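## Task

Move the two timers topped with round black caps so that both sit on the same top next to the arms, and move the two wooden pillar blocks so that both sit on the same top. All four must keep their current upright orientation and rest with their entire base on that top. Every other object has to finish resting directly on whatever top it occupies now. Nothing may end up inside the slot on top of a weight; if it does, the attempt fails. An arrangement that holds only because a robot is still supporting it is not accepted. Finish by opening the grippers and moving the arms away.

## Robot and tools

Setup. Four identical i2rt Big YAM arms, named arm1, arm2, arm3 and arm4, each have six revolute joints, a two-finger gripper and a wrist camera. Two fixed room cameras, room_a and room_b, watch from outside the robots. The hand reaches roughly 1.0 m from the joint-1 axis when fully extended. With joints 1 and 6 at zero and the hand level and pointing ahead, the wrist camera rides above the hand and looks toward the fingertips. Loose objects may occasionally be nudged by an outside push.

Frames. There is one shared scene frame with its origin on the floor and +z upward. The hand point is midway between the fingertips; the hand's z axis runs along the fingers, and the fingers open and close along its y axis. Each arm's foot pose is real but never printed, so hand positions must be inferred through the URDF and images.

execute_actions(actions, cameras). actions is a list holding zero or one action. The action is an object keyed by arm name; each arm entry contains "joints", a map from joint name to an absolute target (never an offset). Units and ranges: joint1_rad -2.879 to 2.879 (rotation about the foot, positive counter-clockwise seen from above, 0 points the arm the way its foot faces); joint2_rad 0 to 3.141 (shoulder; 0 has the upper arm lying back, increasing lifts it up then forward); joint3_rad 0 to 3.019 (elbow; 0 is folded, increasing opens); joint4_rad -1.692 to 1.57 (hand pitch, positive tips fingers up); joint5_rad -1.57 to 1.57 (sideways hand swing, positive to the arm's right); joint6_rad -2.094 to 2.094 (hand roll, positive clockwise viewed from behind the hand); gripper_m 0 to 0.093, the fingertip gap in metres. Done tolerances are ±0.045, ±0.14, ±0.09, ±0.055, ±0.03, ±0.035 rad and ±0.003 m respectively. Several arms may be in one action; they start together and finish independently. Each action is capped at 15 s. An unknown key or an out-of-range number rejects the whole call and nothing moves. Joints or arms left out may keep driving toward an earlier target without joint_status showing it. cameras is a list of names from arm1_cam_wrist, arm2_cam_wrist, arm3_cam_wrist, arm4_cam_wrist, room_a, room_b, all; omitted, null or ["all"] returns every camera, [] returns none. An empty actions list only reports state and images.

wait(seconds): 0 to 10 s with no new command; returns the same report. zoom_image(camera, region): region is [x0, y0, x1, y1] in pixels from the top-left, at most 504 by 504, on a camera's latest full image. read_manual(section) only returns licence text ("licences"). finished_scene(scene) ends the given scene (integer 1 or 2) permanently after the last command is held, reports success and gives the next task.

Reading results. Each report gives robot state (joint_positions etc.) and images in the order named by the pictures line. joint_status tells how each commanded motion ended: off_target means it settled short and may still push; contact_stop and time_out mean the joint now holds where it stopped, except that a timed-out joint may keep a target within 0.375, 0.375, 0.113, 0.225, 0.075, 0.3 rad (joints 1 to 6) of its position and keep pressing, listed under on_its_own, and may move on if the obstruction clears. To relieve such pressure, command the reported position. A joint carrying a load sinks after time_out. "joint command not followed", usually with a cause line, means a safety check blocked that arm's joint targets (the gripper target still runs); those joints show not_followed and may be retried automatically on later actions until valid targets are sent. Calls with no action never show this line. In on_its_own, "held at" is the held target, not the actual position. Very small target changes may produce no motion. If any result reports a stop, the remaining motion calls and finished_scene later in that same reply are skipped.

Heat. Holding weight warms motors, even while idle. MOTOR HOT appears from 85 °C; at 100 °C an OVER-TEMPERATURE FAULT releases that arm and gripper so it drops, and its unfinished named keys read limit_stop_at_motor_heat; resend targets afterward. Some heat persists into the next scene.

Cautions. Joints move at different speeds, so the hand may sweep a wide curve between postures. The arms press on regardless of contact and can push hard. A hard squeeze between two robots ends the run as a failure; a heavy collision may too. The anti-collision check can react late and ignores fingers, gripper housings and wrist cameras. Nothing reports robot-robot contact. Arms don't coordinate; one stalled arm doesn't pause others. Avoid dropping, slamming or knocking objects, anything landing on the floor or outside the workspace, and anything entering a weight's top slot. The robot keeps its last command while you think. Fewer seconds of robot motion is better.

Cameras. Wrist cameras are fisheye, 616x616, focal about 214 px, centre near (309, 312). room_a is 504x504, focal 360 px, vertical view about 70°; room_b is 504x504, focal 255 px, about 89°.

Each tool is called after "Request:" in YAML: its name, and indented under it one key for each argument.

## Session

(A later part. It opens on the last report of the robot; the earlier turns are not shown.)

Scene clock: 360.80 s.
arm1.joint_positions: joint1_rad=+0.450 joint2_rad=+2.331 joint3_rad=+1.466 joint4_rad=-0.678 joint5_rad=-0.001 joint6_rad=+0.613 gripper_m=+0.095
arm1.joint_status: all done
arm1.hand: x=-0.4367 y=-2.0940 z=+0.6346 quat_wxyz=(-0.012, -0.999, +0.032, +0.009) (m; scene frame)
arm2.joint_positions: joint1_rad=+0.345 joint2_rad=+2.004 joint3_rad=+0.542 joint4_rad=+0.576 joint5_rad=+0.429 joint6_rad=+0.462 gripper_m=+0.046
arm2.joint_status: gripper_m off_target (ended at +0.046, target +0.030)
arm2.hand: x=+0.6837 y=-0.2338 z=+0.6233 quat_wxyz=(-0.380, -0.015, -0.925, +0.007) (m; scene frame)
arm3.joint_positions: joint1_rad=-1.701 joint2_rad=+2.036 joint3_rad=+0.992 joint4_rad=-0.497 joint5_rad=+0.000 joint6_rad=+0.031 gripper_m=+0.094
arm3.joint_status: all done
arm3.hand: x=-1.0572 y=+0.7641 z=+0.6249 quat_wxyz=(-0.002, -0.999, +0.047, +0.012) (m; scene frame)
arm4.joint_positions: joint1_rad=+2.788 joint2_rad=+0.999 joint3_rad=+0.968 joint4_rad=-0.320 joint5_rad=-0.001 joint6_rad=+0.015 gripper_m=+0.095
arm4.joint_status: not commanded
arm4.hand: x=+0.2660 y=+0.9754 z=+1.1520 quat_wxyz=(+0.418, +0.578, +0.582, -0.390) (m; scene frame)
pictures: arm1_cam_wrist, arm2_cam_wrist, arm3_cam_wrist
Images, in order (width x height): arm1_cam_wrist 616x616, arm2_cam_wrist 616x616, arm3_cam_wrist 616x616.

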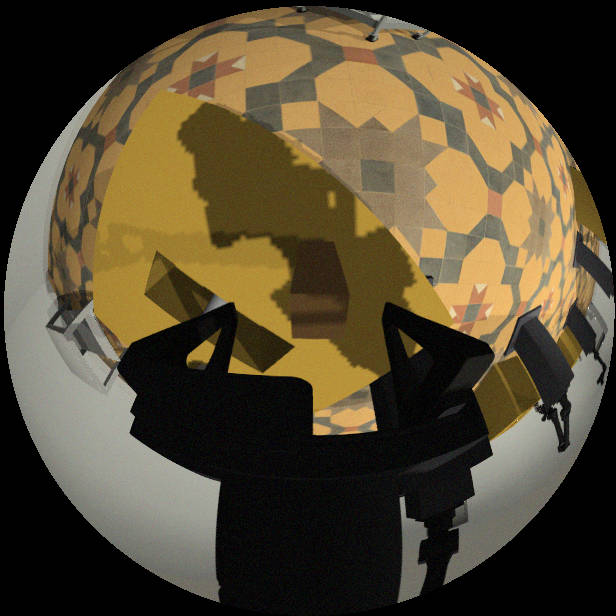

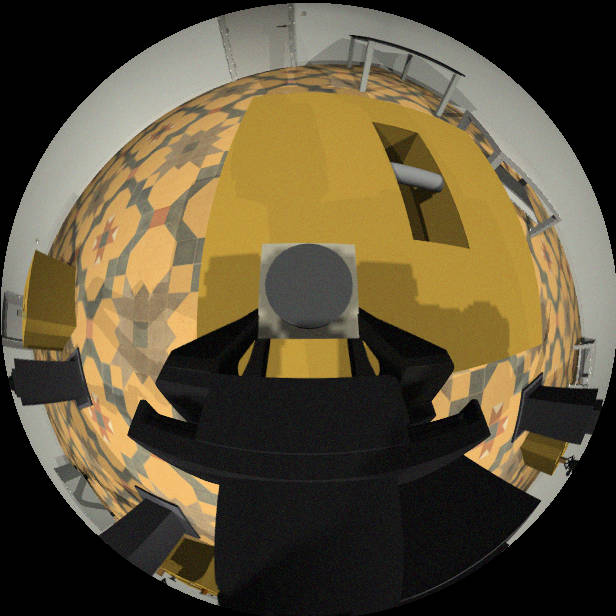

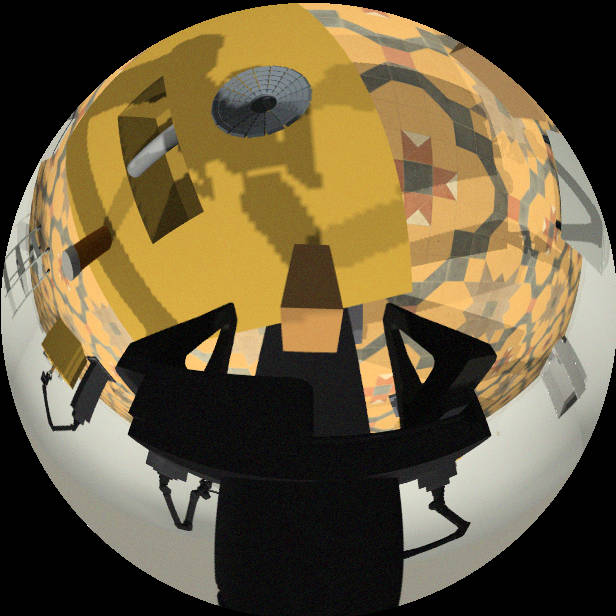

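Request:
execute_actions:
  actions:
    - {"arm1":{"joints":{"joint2_rad":2.395,"joint4_rad":-0.635}},"arm2":{"joints":{"joint2_rad":1.6,"joint4_rad":0.18}},"arm3":{"joints":{"gripper_m":0.015}}}
  cameras: ["arm1_cam_wrist","arm3_cam_wrist","room_a"]

Scene clock: 373.50 s.
arm1.joint_positions: joint1_rad=+0.450 joint2_rad=+2.367 joint3_rad=+1.466 joint4_rad=-0.653 joint5_rad=-0.001 joint6_rad=+0.613 gripper_m=+0.095
arm1.joint_status: all done
arm1.hand: x=-0.4322 y=-2.0914 z=+0.6146 quat_wxyz=(-0.009, -0.999, +0.032, +0.004) (m; scene frame)
arm2.joint_positions: joint1_rad=+0.345 joint2_rad=+1.598 joint3_rad=+0.542 joint4_rad=+0.186 joint5_rad=+0.428 joint6_rad=+0.462 gripper_m=+0.046
arm2.joint_status: all done
arm2.hand: x=+0.6904 y=-0.2305 z=+0.7341 quat_wxyz=(-0.386, -0.017, -0.922, +0.003) (m; scene frame)
arm3.joint_positions: joint1_rad=-1.701 joint2_rad=+2.036 joint3_rad=+0.992 joint4_rad=-0.497 joint5_rad=+0.000 joint6_rad=+0.031 gripper_m=+0.034
arm3.joint_status: gripper_m off_target (ended at +0.034, target +0.015)
arm3.hand: x=-1.0572 y=+0.7640 z=+0.6249 quat_wxyz=(-0.002, -0.999, +0.047, +0.012) (m; scene frame)
arm4.joint_positions: joint1_rad=+2.788 joint2_rad=+0.999 joint3_rad=+0.968 joint4_rad=-0.320 joint5_rad=-0.001 joint6_rad=+0.015 gripper_m=+0.095
arm4.joint_status: not commanded
arm4.hand: x=+0.2660 y=+0.9754 z=+1.1520 quat_wxyz=(+0.418, +0.578, +0.582, -0.390) (m; scene frame)
pictures: arm1_cam_wrist, arm3_cam_wrist, room_a
Images, in order (width x height): arm1_cam_wrist 616x616, arm3_cam_wrist 616x616, room_a 504x504.

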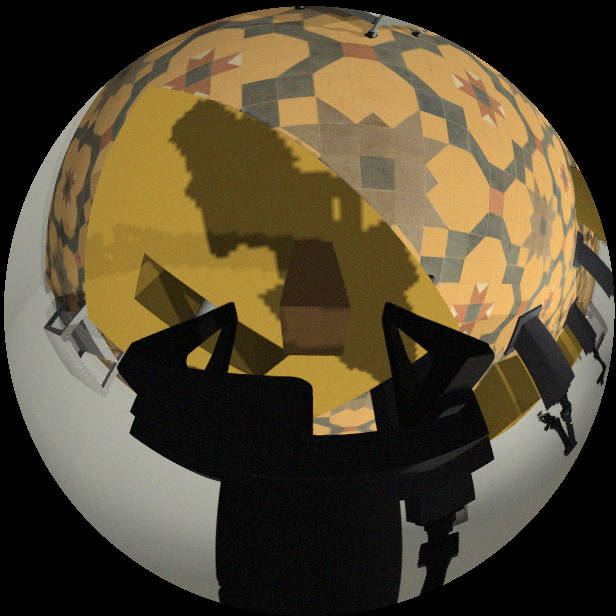

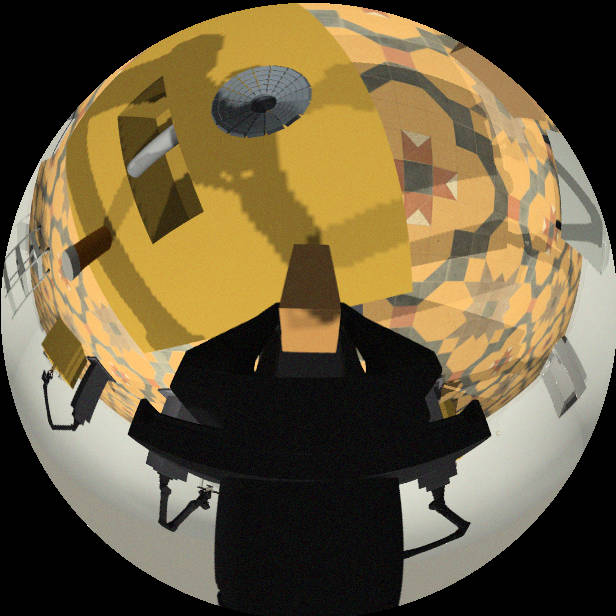

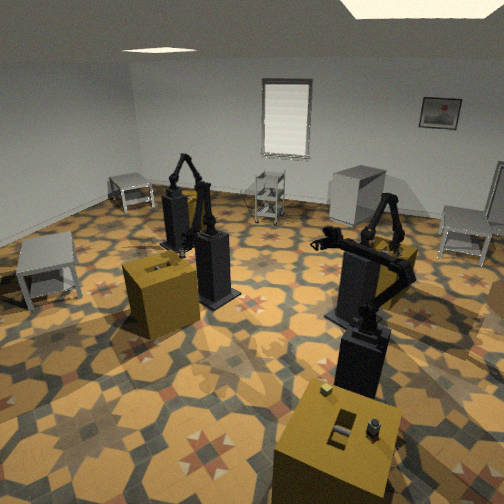

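Request:
execute_actions:
  actions:
    - {"arm1":{"joints":{"gripper_m":0.015}},"arm2":{"joints":{"joint1_rad":1.348,"joint3_rad":1.6,"joint4_rad":-0.75,"joint5_rad":0,"joint6_rad":0}},"arm3":{"joints":{"joint2_rad":1.6,"joint4_rad":-0.95}},"arm4":{"joints":{"joint2_rad":2.4,"joint3_rad":1.63,"joint4_rad":0.51}}}
  cameras: []

Request:
execute_actions:
  actions:
    - {"arm1":{"joints":{"joint2_rad":1.95,"joint4_rad":-1.08}},"arm2":{"joints":{"joint2_rad":2.47,"joint3_rad":2.29,"joint4_rad":-0.575}}}

Scene clock: 405.97 s.
arm1.joint_positions: joint1_rad=+0.450 joint2_rad=+2.367 joint3_rad=+1.466 joint4_rad=-0.652 joint5_rad=-0.001 joint6_rad=+0.614 gripper_m=+0.035
arm1.joint_status: gripper_m off_target (ended at +0.035, target +0.015)
arm1.hand: x=-0.4325 y=-2.0915 z=+0.6146 quat_wxyz=(-0.010, -0.999, +0.033, +0.005) (m; scene frame)
arm2.joint_positions: joint1_rad=+1.357 joint2_rad=+1.606 joint3_rad=+1.545 joint4_rad=-0.745 joint5_rad=-0.002 joint6_rad=+0.013 gripper_m=+0.046
arm2.joint_status: all done
arm2.hand: x=+0.2725 y=+0.2410 z=+1.0476 quat_wxyz=(-0.256, +0.659, -0.652, -0.274) (m; scene frame)
arm3.joint_positions: joint1_rad=-1.701 joint2_rad=+1.599 joint3_rad=+0.992 joint4_rad=-0.935 joint5_rad=+0.000 joint6_rad=+0.031 gripper_m=+0.034
arm3.joint_status: all done
arm3.hand: x=-1.0277 y=+0.7628 z=+0.8061 quat_wxyz=(-0.002, -0.999, +0.047, +0.012) (m; scene frame)
arm4.joint_positions: joint1_rad=+2.788 joint2_rad=+2.425 joint3_rad=+1.594 joint4_rad=+0.491 joint5_rad=-0.001 joint6_rad=+0.015 gripper_m=+0.095
arm4.joint_status: all done
arm4.hand: x=+0.2839 y=+0.6219 z=+0.7261 quat_wxyz=(+0.422, +0.575, +0.580, -0.394) (m; scene frame)
pictures: none
No camera images: the call's "cameras" was empty. Leave "cameras" out to get every camera's image.

Scene clock: 407.87 s.
arm1.joint_positions: joint1_rad=+0.450 joint2_rad=+1.932 joint3_rad=+1.476 joint4_rad=-1.065 joint5_rad=-0.001 joint6_rad=+0.614 gripper_m=+0.035
arm1.joint_status: all done
arm1.hand: x=-0.4275 y=-2.0857 z=+0.8603 quat_wxyz=(-0.018, -0.999, +0.033, +0.019) (m; scene frame)
arm2.joint_positions: joint1_rad=+1.357 joint2_rad=+2.479 joint3_rad=+2.239 joint4_rad=-0.583 joint5_rad=-0.002 joint6_rad=+0.013 gripper_m=+0.046
arm2.joint_status: all done
arm2.hand: x=+0.2635 y=+0.4879 z=+0.7813 quat_wxyz=(-0.251, +0.661, -0.654, -0.269) (m; scene frame)
arm3.joint_positions: joint1_rad=-1.701 joint2_rad=+1.599 joint3_rad=+0.992 joint4_rad=-0.935 joint5_rad=+0.000 joint6_rad=+0.031 gripper_m=+0.034
arm3.joint_status: not commanded
arm3.hand: x=-1.0277 y=+0.7628 z=+0.8061 quat_wxyz=(-0.002, -0.999, +0.047, +0.012) (m; scene frame)
arm4.joint_positions: joint1_rad=+2.788 joint2_rad=+2.425 joint3_rad=+1.594 joint4_rad=+0.491 joint5_rad=-0.001 joint6_rad=+0.015 gripper_m=+0.095
arm4.joint_status: not commanded
arm4.hand: x=+0.2839 y=+0.6219 z=+0.7261 quat_wxyz=(+0.422, +0.575, +0.580, -0.394) (m; scene frame)
pictures: arm1_cam_wrist, arm2_cam_wrist, arm3_cam_wrist, arm4_cam_wrist, room_a, room_b
Images, in order (width x height): arm1_cam_wrist 616x616, arm2_cam_wrist 616x616, arm3_cam_wrist 616x616, arm4_cam_wrist 616x616, room_a 504x504, room_b 504x504.

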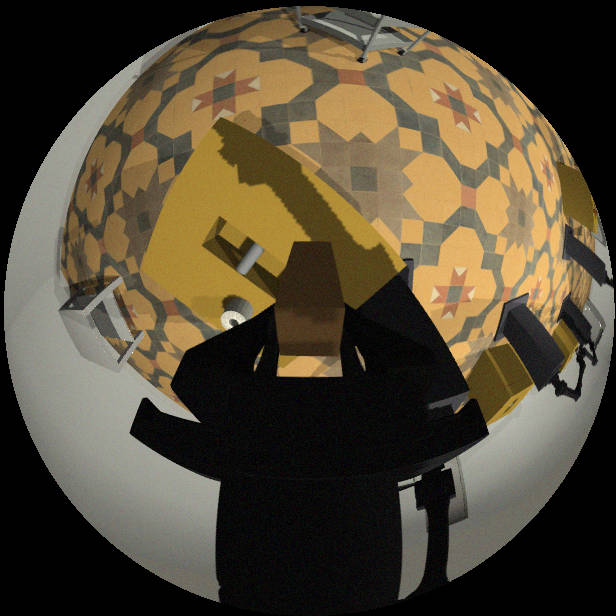

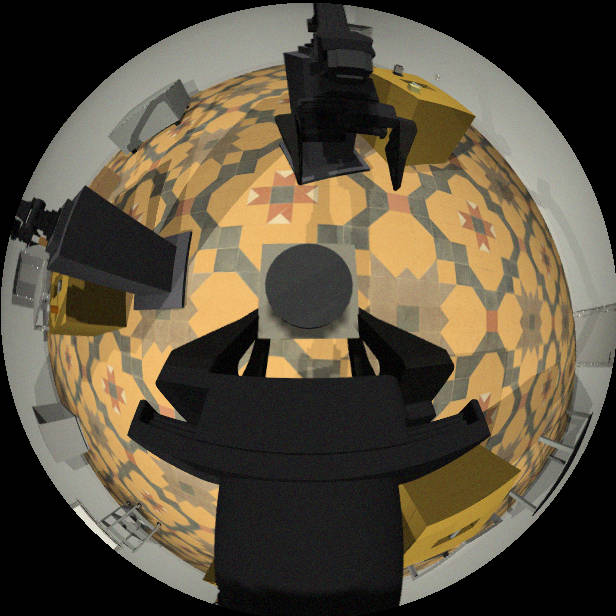

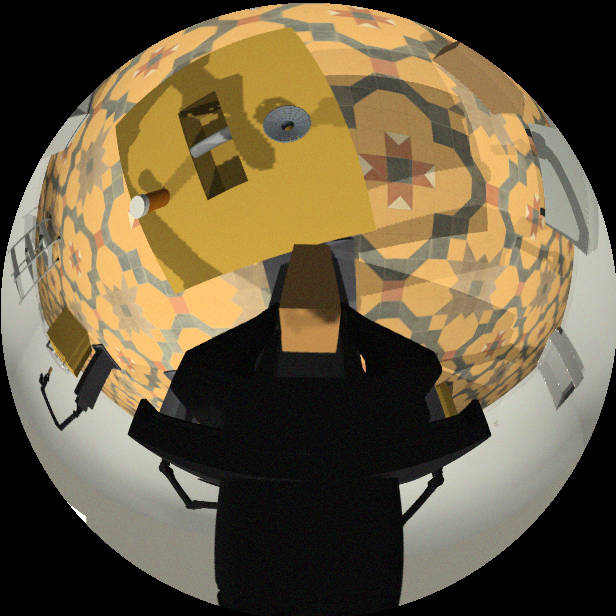

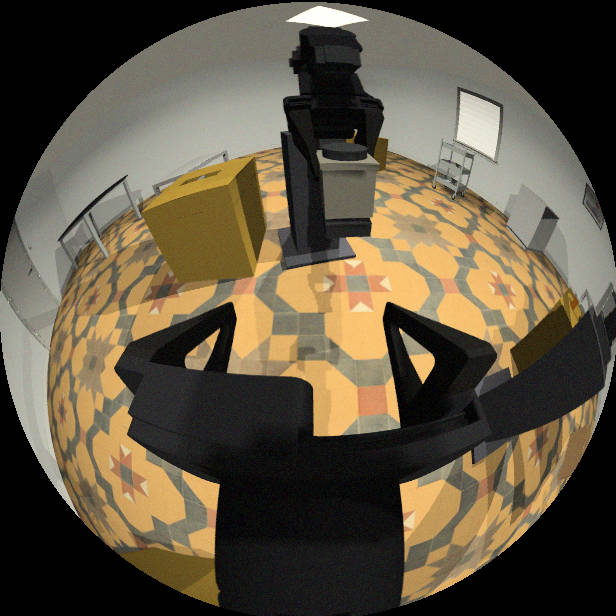

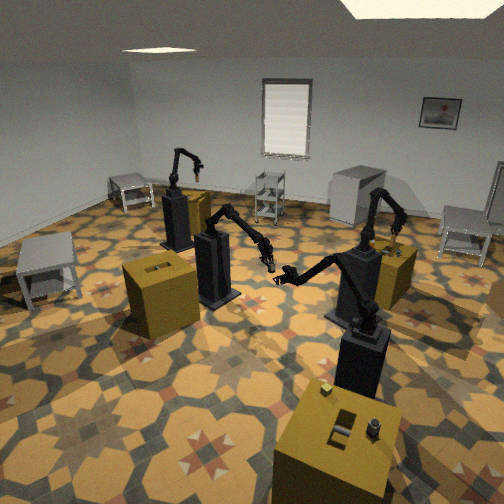

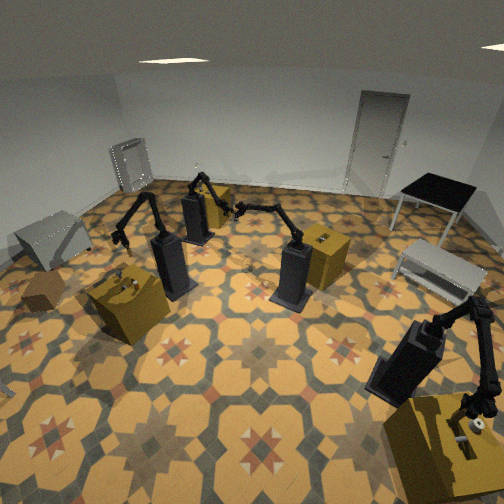

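Request:
execute_actions:
  actions:
    - {"arm1":{"joints":{"joint1_rad":-1.84,"joint2_rad":2.03,"joint3_rad":1.635,"joint4_rad":-1.15,"joint6_rad":1.57}},"arm3":{"joints":{"joint1_rad":0.585,"joint2_rad":2.08,"joint3_rad":1.88,"joint4_rad":-1.33,"joint6_rad":1.57}},"arm4":{"joints":{"joint1_rad":2.745,"joint2_rad":2.54,"joint3_rad":1.95,"joint4_rad":0.345}}}
  cameras: ["arm2_cam_wrist","arm4_cam_wrist","room_a"]

Scene clock: 445.63 s.
arm1.joint_positions: joint1_rad=-1.841 joint2_rad=+2.024 joint3_rad=+1.611 joint4_rad=-1.134 joint5_rad=+0.001 joint6_rad=+1.563 gripper_m=+0.035
arm1.joint_status: all done
arm1.hand: x=+0.1666 y=-1.1913 z=+0.8503 quat_wxyz=(+0.004, +0.082, +0.997, +0.008) (m; scene frame)
arm2.joint_positions: joint1_rad=+1.357 joint2_rad=+2.479 joint3_rad=+2.239 joint4_rad=-0.583 joint5_rad=-0.002 joint6_rad=+0.013 gripper_m=+0.046
arm2.joint_status: not commanded
arm2.hand: x=+0.2635 y=+0.4879 z=+0.7813 quat_wxyz=(-0.251, +0.661, -0.654, -0.269) (m; scene frame)
arm3.joint_positions: joint1_rad=+0.599 joint2_rad=+2.094 joint3_rad=+1.862 joint4_rad=-1.315 joint5_rad=-0.001 joint6_rad=+1.560 gripper_m=+0.034
arm3.joint_status: all done
arm3.hand: x=-0.2075 y=+0.2270 z=+0.8600 quat_wxyz=(-0.014, -0.943, -0.332, -0.006) (m; scene frame)
arm4.joint_positions: joint1_rad=+2.746 joint2_rad=+2.543 joint3_rad=+1.911 joint4_rad=+0.351 joint5_rad=-0.001 joint6_rad=+0.015 gripper_m=+0.095
arm4.joint_status: all done
arm4.hand: x=+0.2475 y=+0.5455 z=+0.7550 quat_wxyz=(+0.430, +0.575, +0.556, -0.419) (m; scene frame)
pictures: arm2_cam_wrist, arm4_cam_wrist, room_a
Images, in order (width x height): arm2_cam_wrist 616x616, arm4_cam_wrist 616x616, room_a 504x504.

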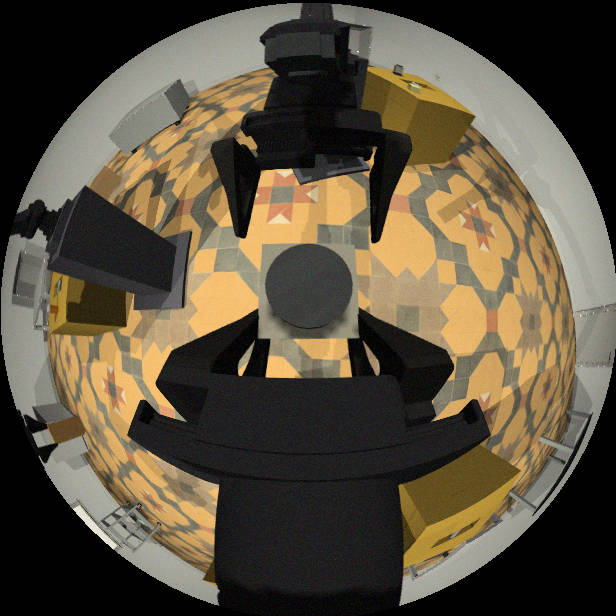

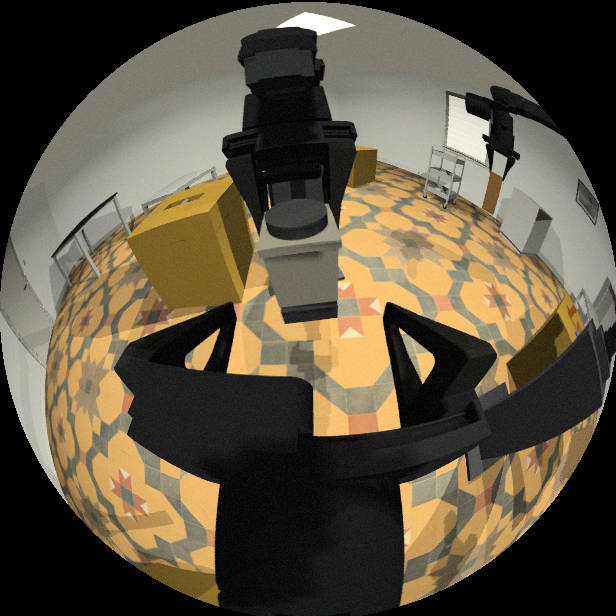

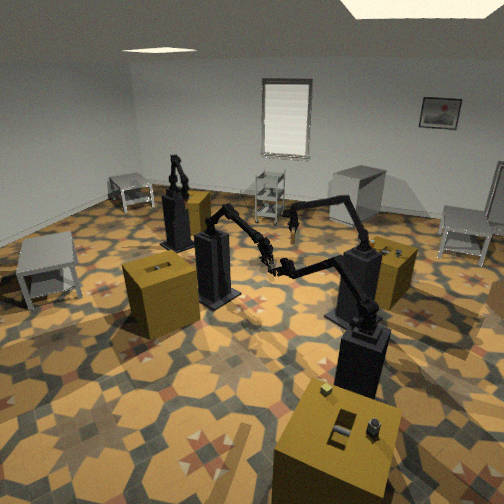

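Request:
execute_actions:
  actions:
    - {"arm4":{"joints":{"joint2_rad":2.652,"joint3_rad":2.158,"joint4_rad":0.23}}}
  cameras: ["arm2_cam_wrist","arm4_cam_wrist","room_a"]

Scene clock: 463.10 s.
arm1.joint_positions: joint1_rad=-1.841 joint2_rad=+2.024 joint3_rad=+1.611 joint4_rad=-1.134 joint5_rad=+0.001 joint6_rad=+1.563 gripper_m=+0.035
arm1.joint_status: not commanded
arm1.hand: x=+0.1666 y=-1.1913 z=+0.8503 quat_wxyz=(+0.004, +0.082, +0.997, +0.008) (m; scene frame)
arm2.joint_positions: joint1_rad=+1.357 joint2_rad=+2.479 joint3_rad=+2.239 joint4_rad=-0.583 joint5_rad=-0.002 joint6_rad=+0.013 gripper_m=+0.046
arm2.joint_status: not commanded
arm2.hand: x=+0.2635 y=+0.4879 z=+0.7813 quat_wxyz=(-0.251, +0.661, -0.654, -0.269) (m; scene frame)
arm3.joint_positions: joint1_rad=+0.599 joint2_rad=+2.094 joint3_rad=+1.862 joint4_rad=-1.315 joint5_rad=-0.001 joint6_rad=+1.560 gripper_m=+0.034
arm3.joint_status: not commanded
arm3.hand: x=-0.2075 y=+0.2270 z=+0.8600 quat_wxyz=(-0.014, -0.943, -0.332, -0.006) (m; scene frame)
arm4.joint_positions: joint1_rad=+2.746 joint2_rad=+2.649 joint3_rad=+2.107 joint4_rad=+0.237 joint5_rad=-0.001 joint6_rad=+0.015 gripper_m=+0.095
arm4.joint_status: all done
arm4.hand: x=+0.2474 y=+0.5136 z=+0.7398 quat_wxyz=(+0.423, +0.580, +0.561, -0.412) (m; scene frame)
pictures: arm2_cam_wrist, arm4_cam_wrist, room_a
Images, in order (width x height): arm2_cam_wrist 616x616, arm4_cam_wrist 616x616, room_a 504x504.

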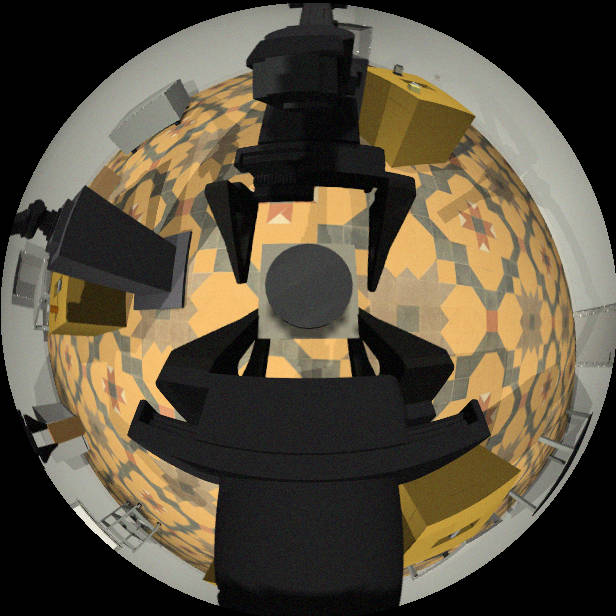

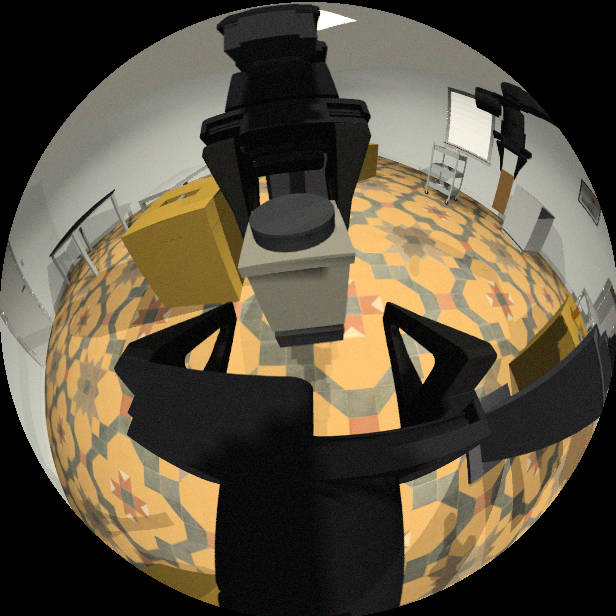

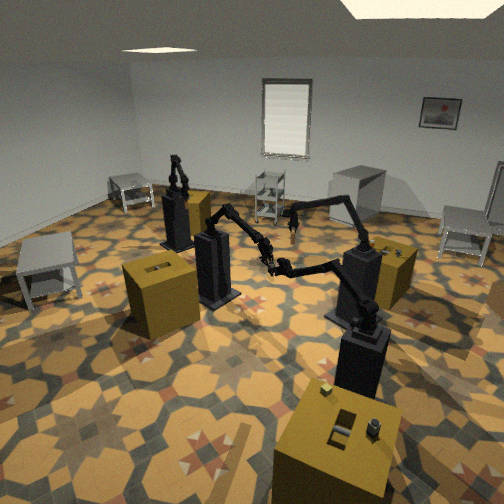

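Request:
execute_actions:
  actions:
    - {"arm4":{"joints":{"gripper_m":0.03}}}
  cameras: ["arm2_cam_wrist","arm4_cam_wrist"]

Scene clock: 474.83 s.
arm1.joint_positions: joint1_rad=-1.841 joint2_rad=+2.024 joint3_rad=+1.611 joint4_rad=-1.134 joint5_rad=+0.001 joint6_rad=+1.563 gripper_m=+0.035
arm1.joint_status: not commanded
arm1.hand: x=+0.1666 y=-1.1913 z=+0.8503 quat_wxyz=(+0.004, +0.082, +0.997, +0.008) (m; scene frame)
arm2.joint_positions: joint1_rad=+1.357 joint2_rad=+2.479 joint3_rad=+2.239 joint4_rad=-0.583 joint5_rad=-0.004 joint6_rad=+0.009 gripper_m=+0.046
arm2.joint_status: not commanded
arm2.hand: x=+0.2632 y=+0.4878 z=+0.7813 quat_wxyz=(-0.251, +0.663, -0.653, -0.269) (m; scene frame)
arm3.joint_positions: joint1_rad=+0.599 joint2_rad=+2.094 joint3_rad=+1.862 joint4_rad=-1.315 joint5_rad=-0.001 joint6_rad=+1.560 gripper_m=+0.034
arm3.joint_status: not commanded
arm3.hand: x=-0.2075 y=+0.2270 z=+0.8600 quat_wxyz=(-0.014, -0.943, -0.332, -0.006) (m; scene frame)
arm4.joint_positions: joint1_rad=+2.746 joint2_rad=+2.649 joint3_rad=+2.107 joint4_rad=+0.237 joint5_rad=-0.002 joint6_rad=+0.012 gripper_m=+0.045
arm4.joint_status: gripper_m off_target (ended at +0.045, target +0.030)
arm4.hand: x=+0.2481 y=+0.5136 z=+0.7398 quat_wxyz=(+0.423, +0.579, +0.562, -0.412) (m; scene frame)
pictures: arm2_cam_wrist, arm4_cam_wrist
Images, in order (width x height): arm2_cam_wrist 616x616, arm4_cam_wrist 616x616.

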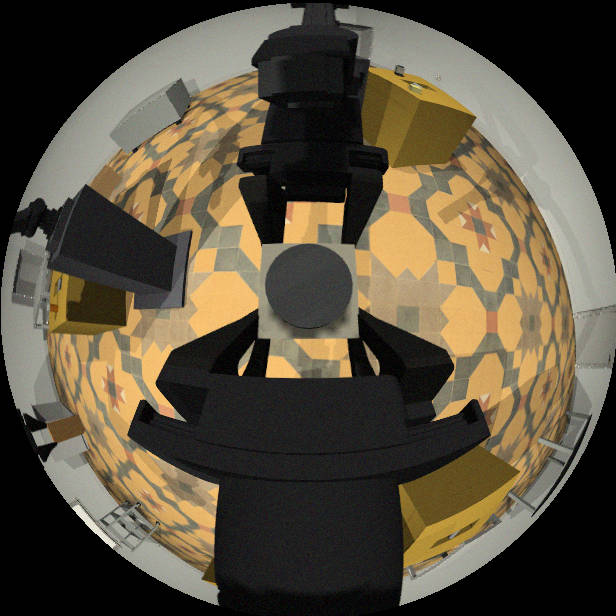

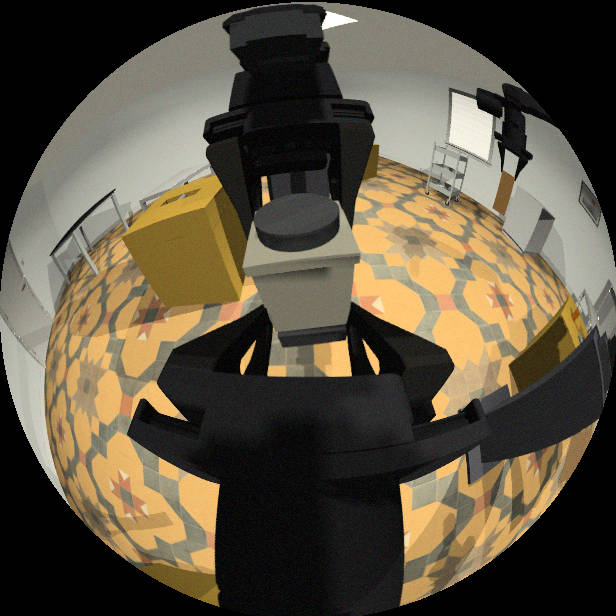

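Request:
execute_actions:
  actions:
    - {"arm2":{"joints":{"gripper_m":0.093}}}
  cameras: []

Request:
execute_actions:
  actions:
    - {"arm2":{"joints":{"joint2_rad":2.02}}}
  cameras: []

Request:
execute_actions:
  actions:
    - {"arm2":{"joints":{"joint3_rad":1.125,"joint4_rad":0.66}},"arm4":{"joints":{"joint2_rad":1.5,"joint3_rad":0.9,"joint4_rad":0.3}}}
  cameras: ["arm4_cam_wrist","room_a"]

Scene clock: 504.50 s.
arm1.joint_positions: joint1_rad=-1.841 joint2_rad=+2.024 joint3_rad=+1.611 joint4_rad=-1.134 joint5_rad=+0.001 joint6_rad=+1.563 gripper_m=+0.035
arm1.joint_status: not commanded
arm1.hand: x=+0.1666 y=-1.1913 z=+0.8503 quat_wxyz=(+0.004, +0.082, +0.997, +0.008) (m; scene frame)
arm2.joint_positions: joint1_rad=+1.356 joint2_rad=+2.479 joint3_rad=+2.239 joint4_rad=-0.583 joint5_rad=-0.002 joint6_rad=+0.009 gripper_m=+0.093
arm2.joint_status: all done
arm2.hand: x=+0.2637 y=+0.4880 z=+0.7815 quat_wxyz=(-0.251, +0.662, -0.653, -0.268) (m; scene frame)
arm3.joint_positions: joint1_rad=+0.599 joint2_rad=+2.094 joint3_rad=+1.862 joint4_rad=-1.315 joint5_rad=-0.001 joint6_rad=+1.560 gripper_m=+0.034
arm3.joint_status: not commanded
arm3.hand: x=-0.2075 y=+0.2270 z=+0.8600 quat_wxyz=(-0.014, -0.943, -0.332, -0.006) (m; scene frame)
arm4.joint_positions: joint1_rad=+2.746 joint2_rad=+2.650 joint3_rad=+2.107 joint4_rad=+0.232 joint5_rad=-0.002 joint6_rad=+0.012 gripper_m=+0.045
arm4.joint_status: not commanded
arm4.hand: x=+0.2481 y=+0.5141 z=+0.7379 quat_wxyz=(+0.421, +0.580, +0.563, -0.410) (m; scene frame)
pictures: none
No camera images: the call's "cameras" was empty. Leave "cameras" out to get every camera's image.

Scene clock: 506.33 s.
arm1.joint_positions: joint1_rad=-1.841 joint2_rad=+2.024 joint3_rad=+1.611 joint4_rad=-1.134 joint5_rad=+0.001 joint6_rad=+1.563 gripper_m=+0.035
arm1.joint_status: not commanded
arm1.hand: x=+0.1666 y=-1.1913 z=+0.8503 quat_wxyz=(+0.004, +0.082, +0.997, +0.008) (m; scene frame)
arm2.joint_positions: joint1_rad=+1.356 joint2_rad=+2.027 joint3_rad=+2.275 joint4_rad=-0.573 joint5_rad=-0.002 joint6_rad=+0.009 gripper_m=+0.093
arm2.joint_status: all done
arm2.hand: x=+0.2689 y=+0.4385 z=+1.1988 quat_wxyz=(-0.403, +0.577, -0.570, -0.425) (m; scene frame)
arm3.joint_positions: joint1_rad=+0.599 joint2_rad=+2.094 joint3_rad=+1.862 joint4_rad=-1.315 joint5_rad=-0.001 joint6_rad=+1.560 gripper_m=+0.034
arm3.joint_status: not commanded
arm3.hand: x=-0.2075 y=+0.2270 z=+0.8600 quat_wxyz=(-0.014, -0.943, -0.332, -0.006) (m; scene frame)
arm4.joint_positions: joint1_rad=+2.746 joint2_rad=+2.650 joint3_rad=+2.107 joint4_rad=+0.232 joint5_rad=-0.002 joint6_rad=+0.012 gripper_m=+0.045
arm4.joint_status: not commanded
arm4.hand: x=+0.2481 y=+0.5141 z=+0.7379 quat_wxyz=(+0.421, +0.580, +0.563, -0.410) (m; scene frame)
pictures: none
No camera images: the call's "cameras" was empty. Leave "cameras" out to get every camera's image.

Scene clock: 508.33 s.
arm1.joint_positions: joint1_rad=-1.841 joint2_rad=+2.024 joint3_rad=+1.611 joint4_rad=-1.134 joint5_rad=+0.001 joint6_rad=+1.563 gripper_m=+0.035
arm1.joint_status: not commanded
arm1.hand: x=+0.1666 y=-1.1913 z=+0.8503 quat_wxyz=(+0.004, +0.082, +0.997, +0.008) (m; scene frame)
arm2.joint_positions: joint1_rad=+1.356 joint2_rad=+2.025 joint3_rad=+1.123 joint4_rad=+0.643 joint5_rad=-0.002 joint6_rad=+0.009 gripper_m=+0.093
arm2.joint_status: all done
arm2.hand: x=+0.2688 y=+0.3110 z=+0.8205 quat_wxyz=(-0.422, +0.563, -0.556, -0.444) (m; scene frame)
arm3.joint_positions: joint1_rad=+0.599 joint2_rad=+2.094 joint3_rad=+1.862 joint4_rad=-1.315 joint5_rad=-0.001 joint6_rad=+1.560 gripper_m=+0.034
arm3.joint_status: not commanded
arm3.hand: x=-0.2075 y=+0.2270 z=+0.8600 quat_wxyz=(-0.014, -0.943, -0.332, -0.006) (m; scene frame)
arm4.joint_positions: joint1_rad=+2.746 joint2_rad=+1.513 joint3_rad=+0.872 joint4_rad=+0.291 joint5_rad=-0.002 joint6_rad=+0.012 gripper_m=+0.045
arm4.joint_status: all done
arm4.hand: x=+0.2478 y=+0.8576 z=+0.9614 quat_wxyz=(+0.410, +0.588, +0.571, -0.399) (m; scene frame)
pictures: arm4_cam_wrist, room_a
Images, in order (width x height): arm4_cam_wrist 616x616, room_a 504x504.

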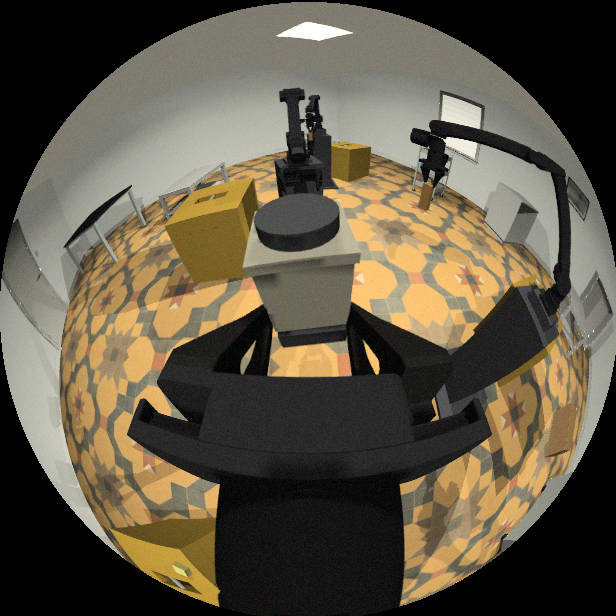

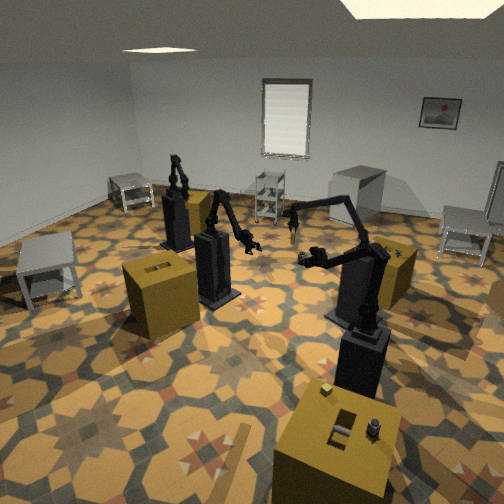

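Request:
execute_actions:
  actions:
    - {"arm2":{"joints":{"joint1_rad":1.98}},"arm4":{"joints":{"joint1_rad":-1.66,"joint6_rad":0.07}}}
  cameras: []

Request:
execute_actions:
  actions:
    - {"arm4":{"joints":{"joint2_rad":2.36,"joint3_rad":1.08,"joint4_rad":1.045}}}
  cameras: ["arm2_cam_wrist","arm3_cam_wrist","arm4_cam_wrist","room_a"]

Scene clock: 549.67 s.
arm1.joint_positions: joint1_rad=-1.841 joint2_rad=+2.024 joint3_rad=+1.611 joint4_rad=-1.134 joint5_rad=+0.001 joint6_rad=+1.563 gripper_m=+0.035
arm1.joint_status: not commanded
arm1.hand: x=+0.1666 y=-1.1913 z=+0.8503 quat_wxyz=(+0.004, +0.082, +0.997, +0.008) (m; scene frame)
arm2.joint_positions: joint1_rad=+1.982 joint2_rad=+2.025 joint3_rad=+1.123 joint4_rad=+0.643 joint5_rad=-0.001 joint6_rad=+0.009 gripper_m=+0.093
arm2.joint_status: all done
arm2.hand: x=-0.1513 y=+0.1628 z=+0.8238 quat_wxyz=(-0.267, +0.706, -0.354, -0.552) (m; scene frame)
arm3.joint_positions: joint1_rad=+0.599 joint2_rad=+2.094 joint3_rad=+1.862 joint4_rad=-1.315 joint5_rad=-0.001 joint6_rad=+1.560 gripper_m=+0.034
arm3.joint_status: not commanded
arm3.hand: x=-0.2075 y=+0.2270 z=+0.8600 quat_wxyz=(-0.014, -0.943, -0.332, -0.006) (m; scene frame)
arm4.joint_positions: joint1_rad=-1.665 joint2_rad=+1.513 joint3_rad=+0.872 joint4_rad=+0.291 joint5_rad=+0.001 joint6_rad=+0.056 gripper_m=+0.045
arm4.joint_status: all done
arm4.hand: x=+0.8323 y=+1.6364 z=+0.9721 quat_wxyz=(-0.571, +0.096, -0.809, -0.099) (m; scene frame)
pictures: none
No camera images: the call's "cameras" was empty. Leave "cameras" out to get every camera's image.

Scene clock: 551.20 s.
arm1.joint_positions: joint1_rad=-1.841 joint2_rad=+2.024 joint3_rad=+1.611 joint4_rad=-1.134 joint5_rad=+0.001 joint6_rad=+1.563 gripper_m=+0.035
arm1.joint_status: not commanded
arm1.hand: x=+0.1666 y=-1.1913 z=+0.8503 quat_wxyz=(+0.004, +0.082, +0.997, +0.008) (m; scene frame)
arm2.joint_positions: joint1_rad=+1.982 joint2_rad=+2.025 joint3_rad=+1.123 joint4_rad=+0.643 joint5_rad=-0.001 joint6_rad=+0.009 gripper_m=+0.093
arm2.joint_status: not commanded
arm2.hand: x=-0.1513 y=+0.1628 z=+0.8238 quat_wxyz=(-0.267, +0.706, -0.354, -0.552) (m; scene frame)
arm3.joint_positions: joint1_rad=+0.599 joint2_rad=+2.094 joint3_rad=+1.862 joint4_rad=-1.315 joint5_rad=-0.001 joint6_rad=+1.560 gripper_m=+0.034
arm3.joint_status: not commanded
arm3.hand: x=-0.2075 y=+0.2270 z=+0.8600 quat_wxyz=(-0.014, -0.943, -0.332, -0.006) (m; scene frame)
arm4.joint_positions: joint1_rad=-1.665 joint2_rad=+2.395 joint3_rad=+1.059 joint4_rad=+1.017 joint5_rad=+0.001 joint6_rad=+0.056 gripper_m=+0.045
arm4.joint_status: all done
arm4.hand: x=+0.8975 y=+1.6555 z=+0.6625 quat_wxyz=(-0.583, +0.095, -0.801, -0.102) (m; scene frame)
pictures: arm2_cam_wrist, arm3_cam_wrist, arm4_cam_wrist, room_a
Images, in order (width x height): arm2_cam_wrist 616x616, arm3_cam_wrist 616x616, arm4_cam_wrist 616x616, room_a 504x504.

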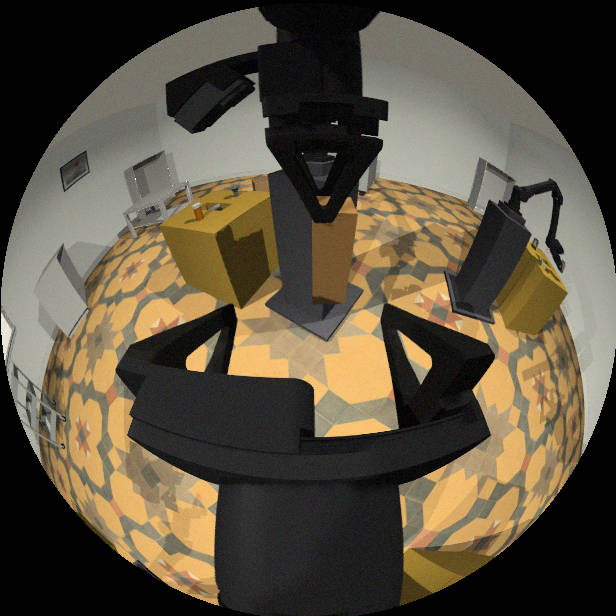

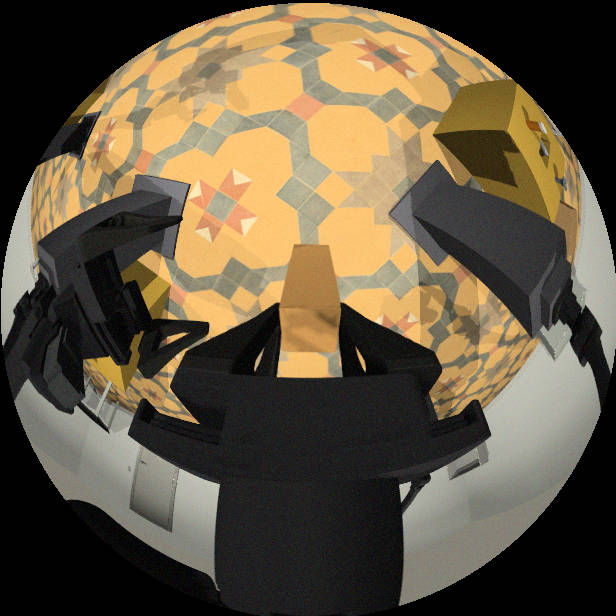

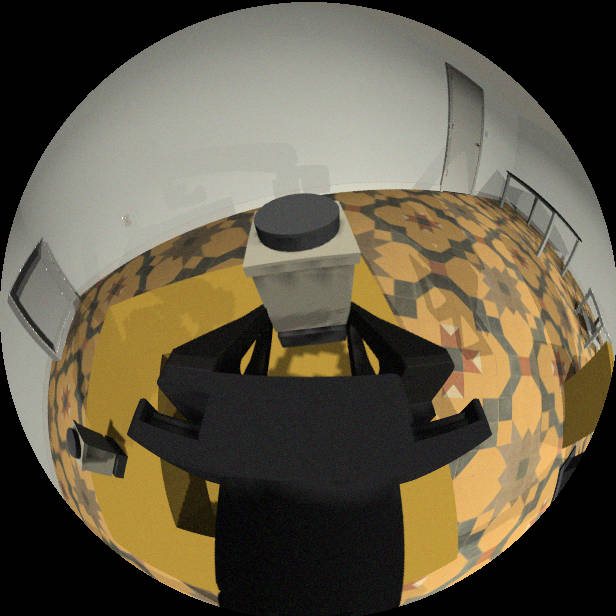

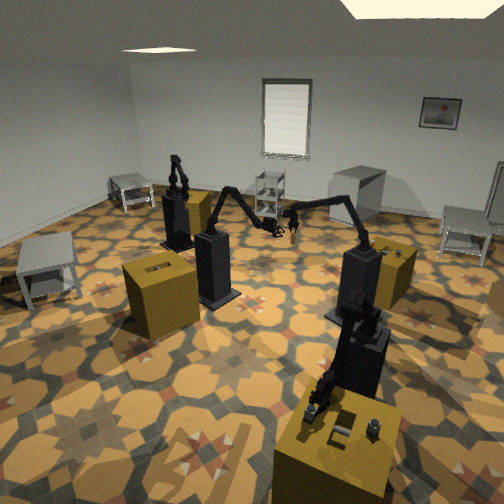

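Request:
execute_actions:
  actions:
    - {"arm2":{"joints":{"joint1_rad":1.948,"joint2_rad":2.237,"joint3_rad":1.46,"joint4_rad":0.545}},"arm4":{"joints":{"joint2_rad":2.51,"joint3_rad":1.13,"joint4_rad":1.145}}}
  cameras: ["arm2_cam_wrist","arm3_cam_wrist","arm4_cam_wrist","room_a"]

Request:
zoom_image:
  camera: "room_a"
  region: [270, 360, 400, 460]

Scene clock: 583.83 s.
arm1.joint_positions: joint1_rad=-1.841 joint2_rad=+2.024 joint3_rad=+1.611 joint4_rad=-1.134 joint5_rad=+0.001 joint6_rad=+1.563 gripper_m=+0.035
arm1.joint_status: not commanded
arm1.hand: x=+0.1666 y=-1.1913 z=+0.8503 quat_wxyz=(+0.004, +0.082, +0.997, +0.008) (m; scene frame)
arm2.joint_positions: joint1_rad=+1.953 joint2_rad=+2.241 joint3_rad=+1.427 joint4_rad=+0.550 joint5_rad=-0.001 joint6_rad=+0.009 gripper_m=+0.093
arm2.joint_status: all done
arm2.hand: x=-0.1849 y=+0.2457 z=+0.7891 quat_wxyz=(-0.274, +0.702, -0.365, -0.546) (m; scene frame)
arm3.joint_positions: joint1_rad=+0.599 joint2_rad=+2.094 joint3_rad=+1.862 joint4_rad=-1.315 joint5_rad=-0.001 joint6_rad=+1.560 gripper_m=+0.034
arm3.joint_status: not commanded
arm3.hand: x=-0.2075 y=+0.2270 z=+0.8600 quat_wxyz=(-0.014, -0.943, -0.332, -0.006) (m; scene frame)
arm4.joint_positions: joint1_rad=-1.665 joint2_rad=+2.528 joint3_rad=+1.119 joint4_rad=+1.119 joint5_rad=+0.001 joint6_rad=+0.056 gripper_m=+0.045
arm4.joint_status: all done
arm4.hand: x=+0.8976 y=+1.6555 z=+0.6189 quat_wxyz=(-0.594, +0.094, -0.792, -0.104) (m; scene frame)
pictures: arm2_cam_wrist, arm3_cam_wrist, arm4_cam_wrist, room_a
Images, in order (width x height): arm2_cam_wrist 616x616, arm3_cam_wrist 616x616, arm4_cam_wrist 616x616, room_a 504x504.

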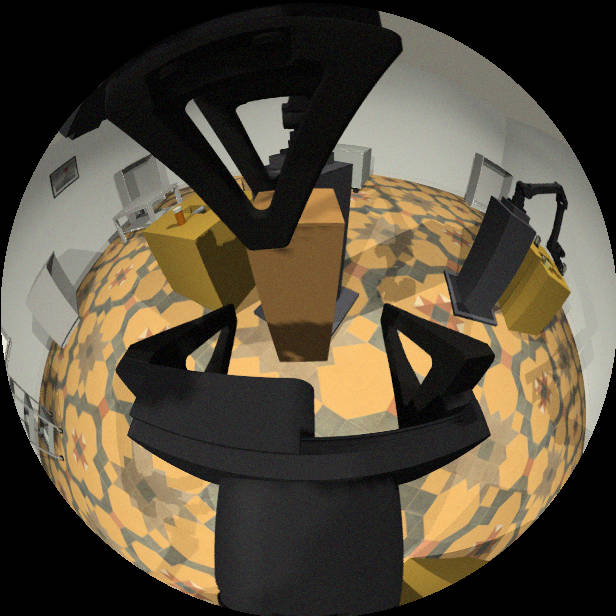

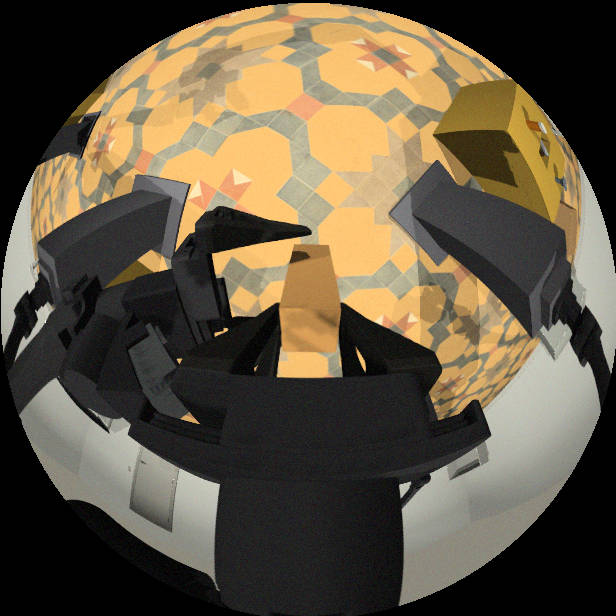

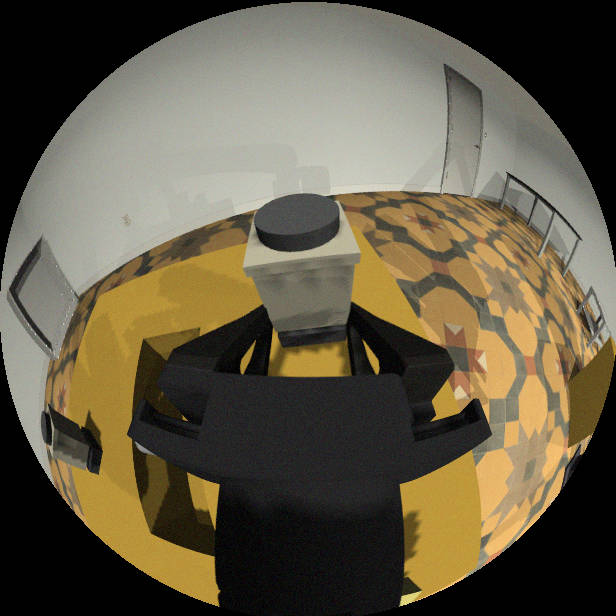

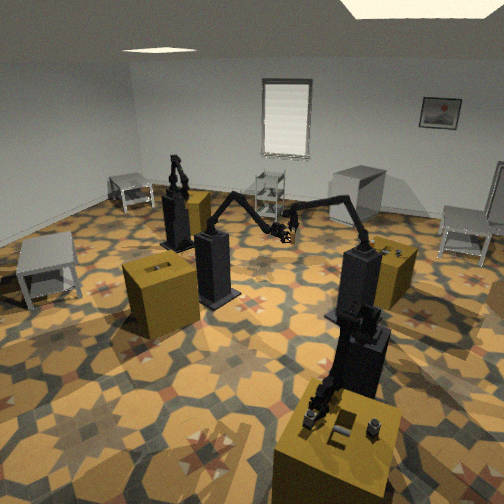

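Region (270, 360, 400, 460) of room_a's 504x504 image, scaled by 3.877, with more detail than that image has; it fills the top 388 rows of this view, and the rest is white.

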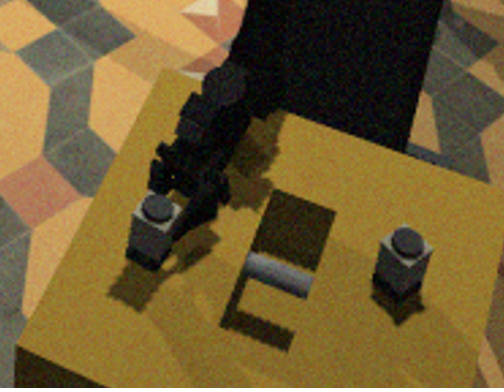

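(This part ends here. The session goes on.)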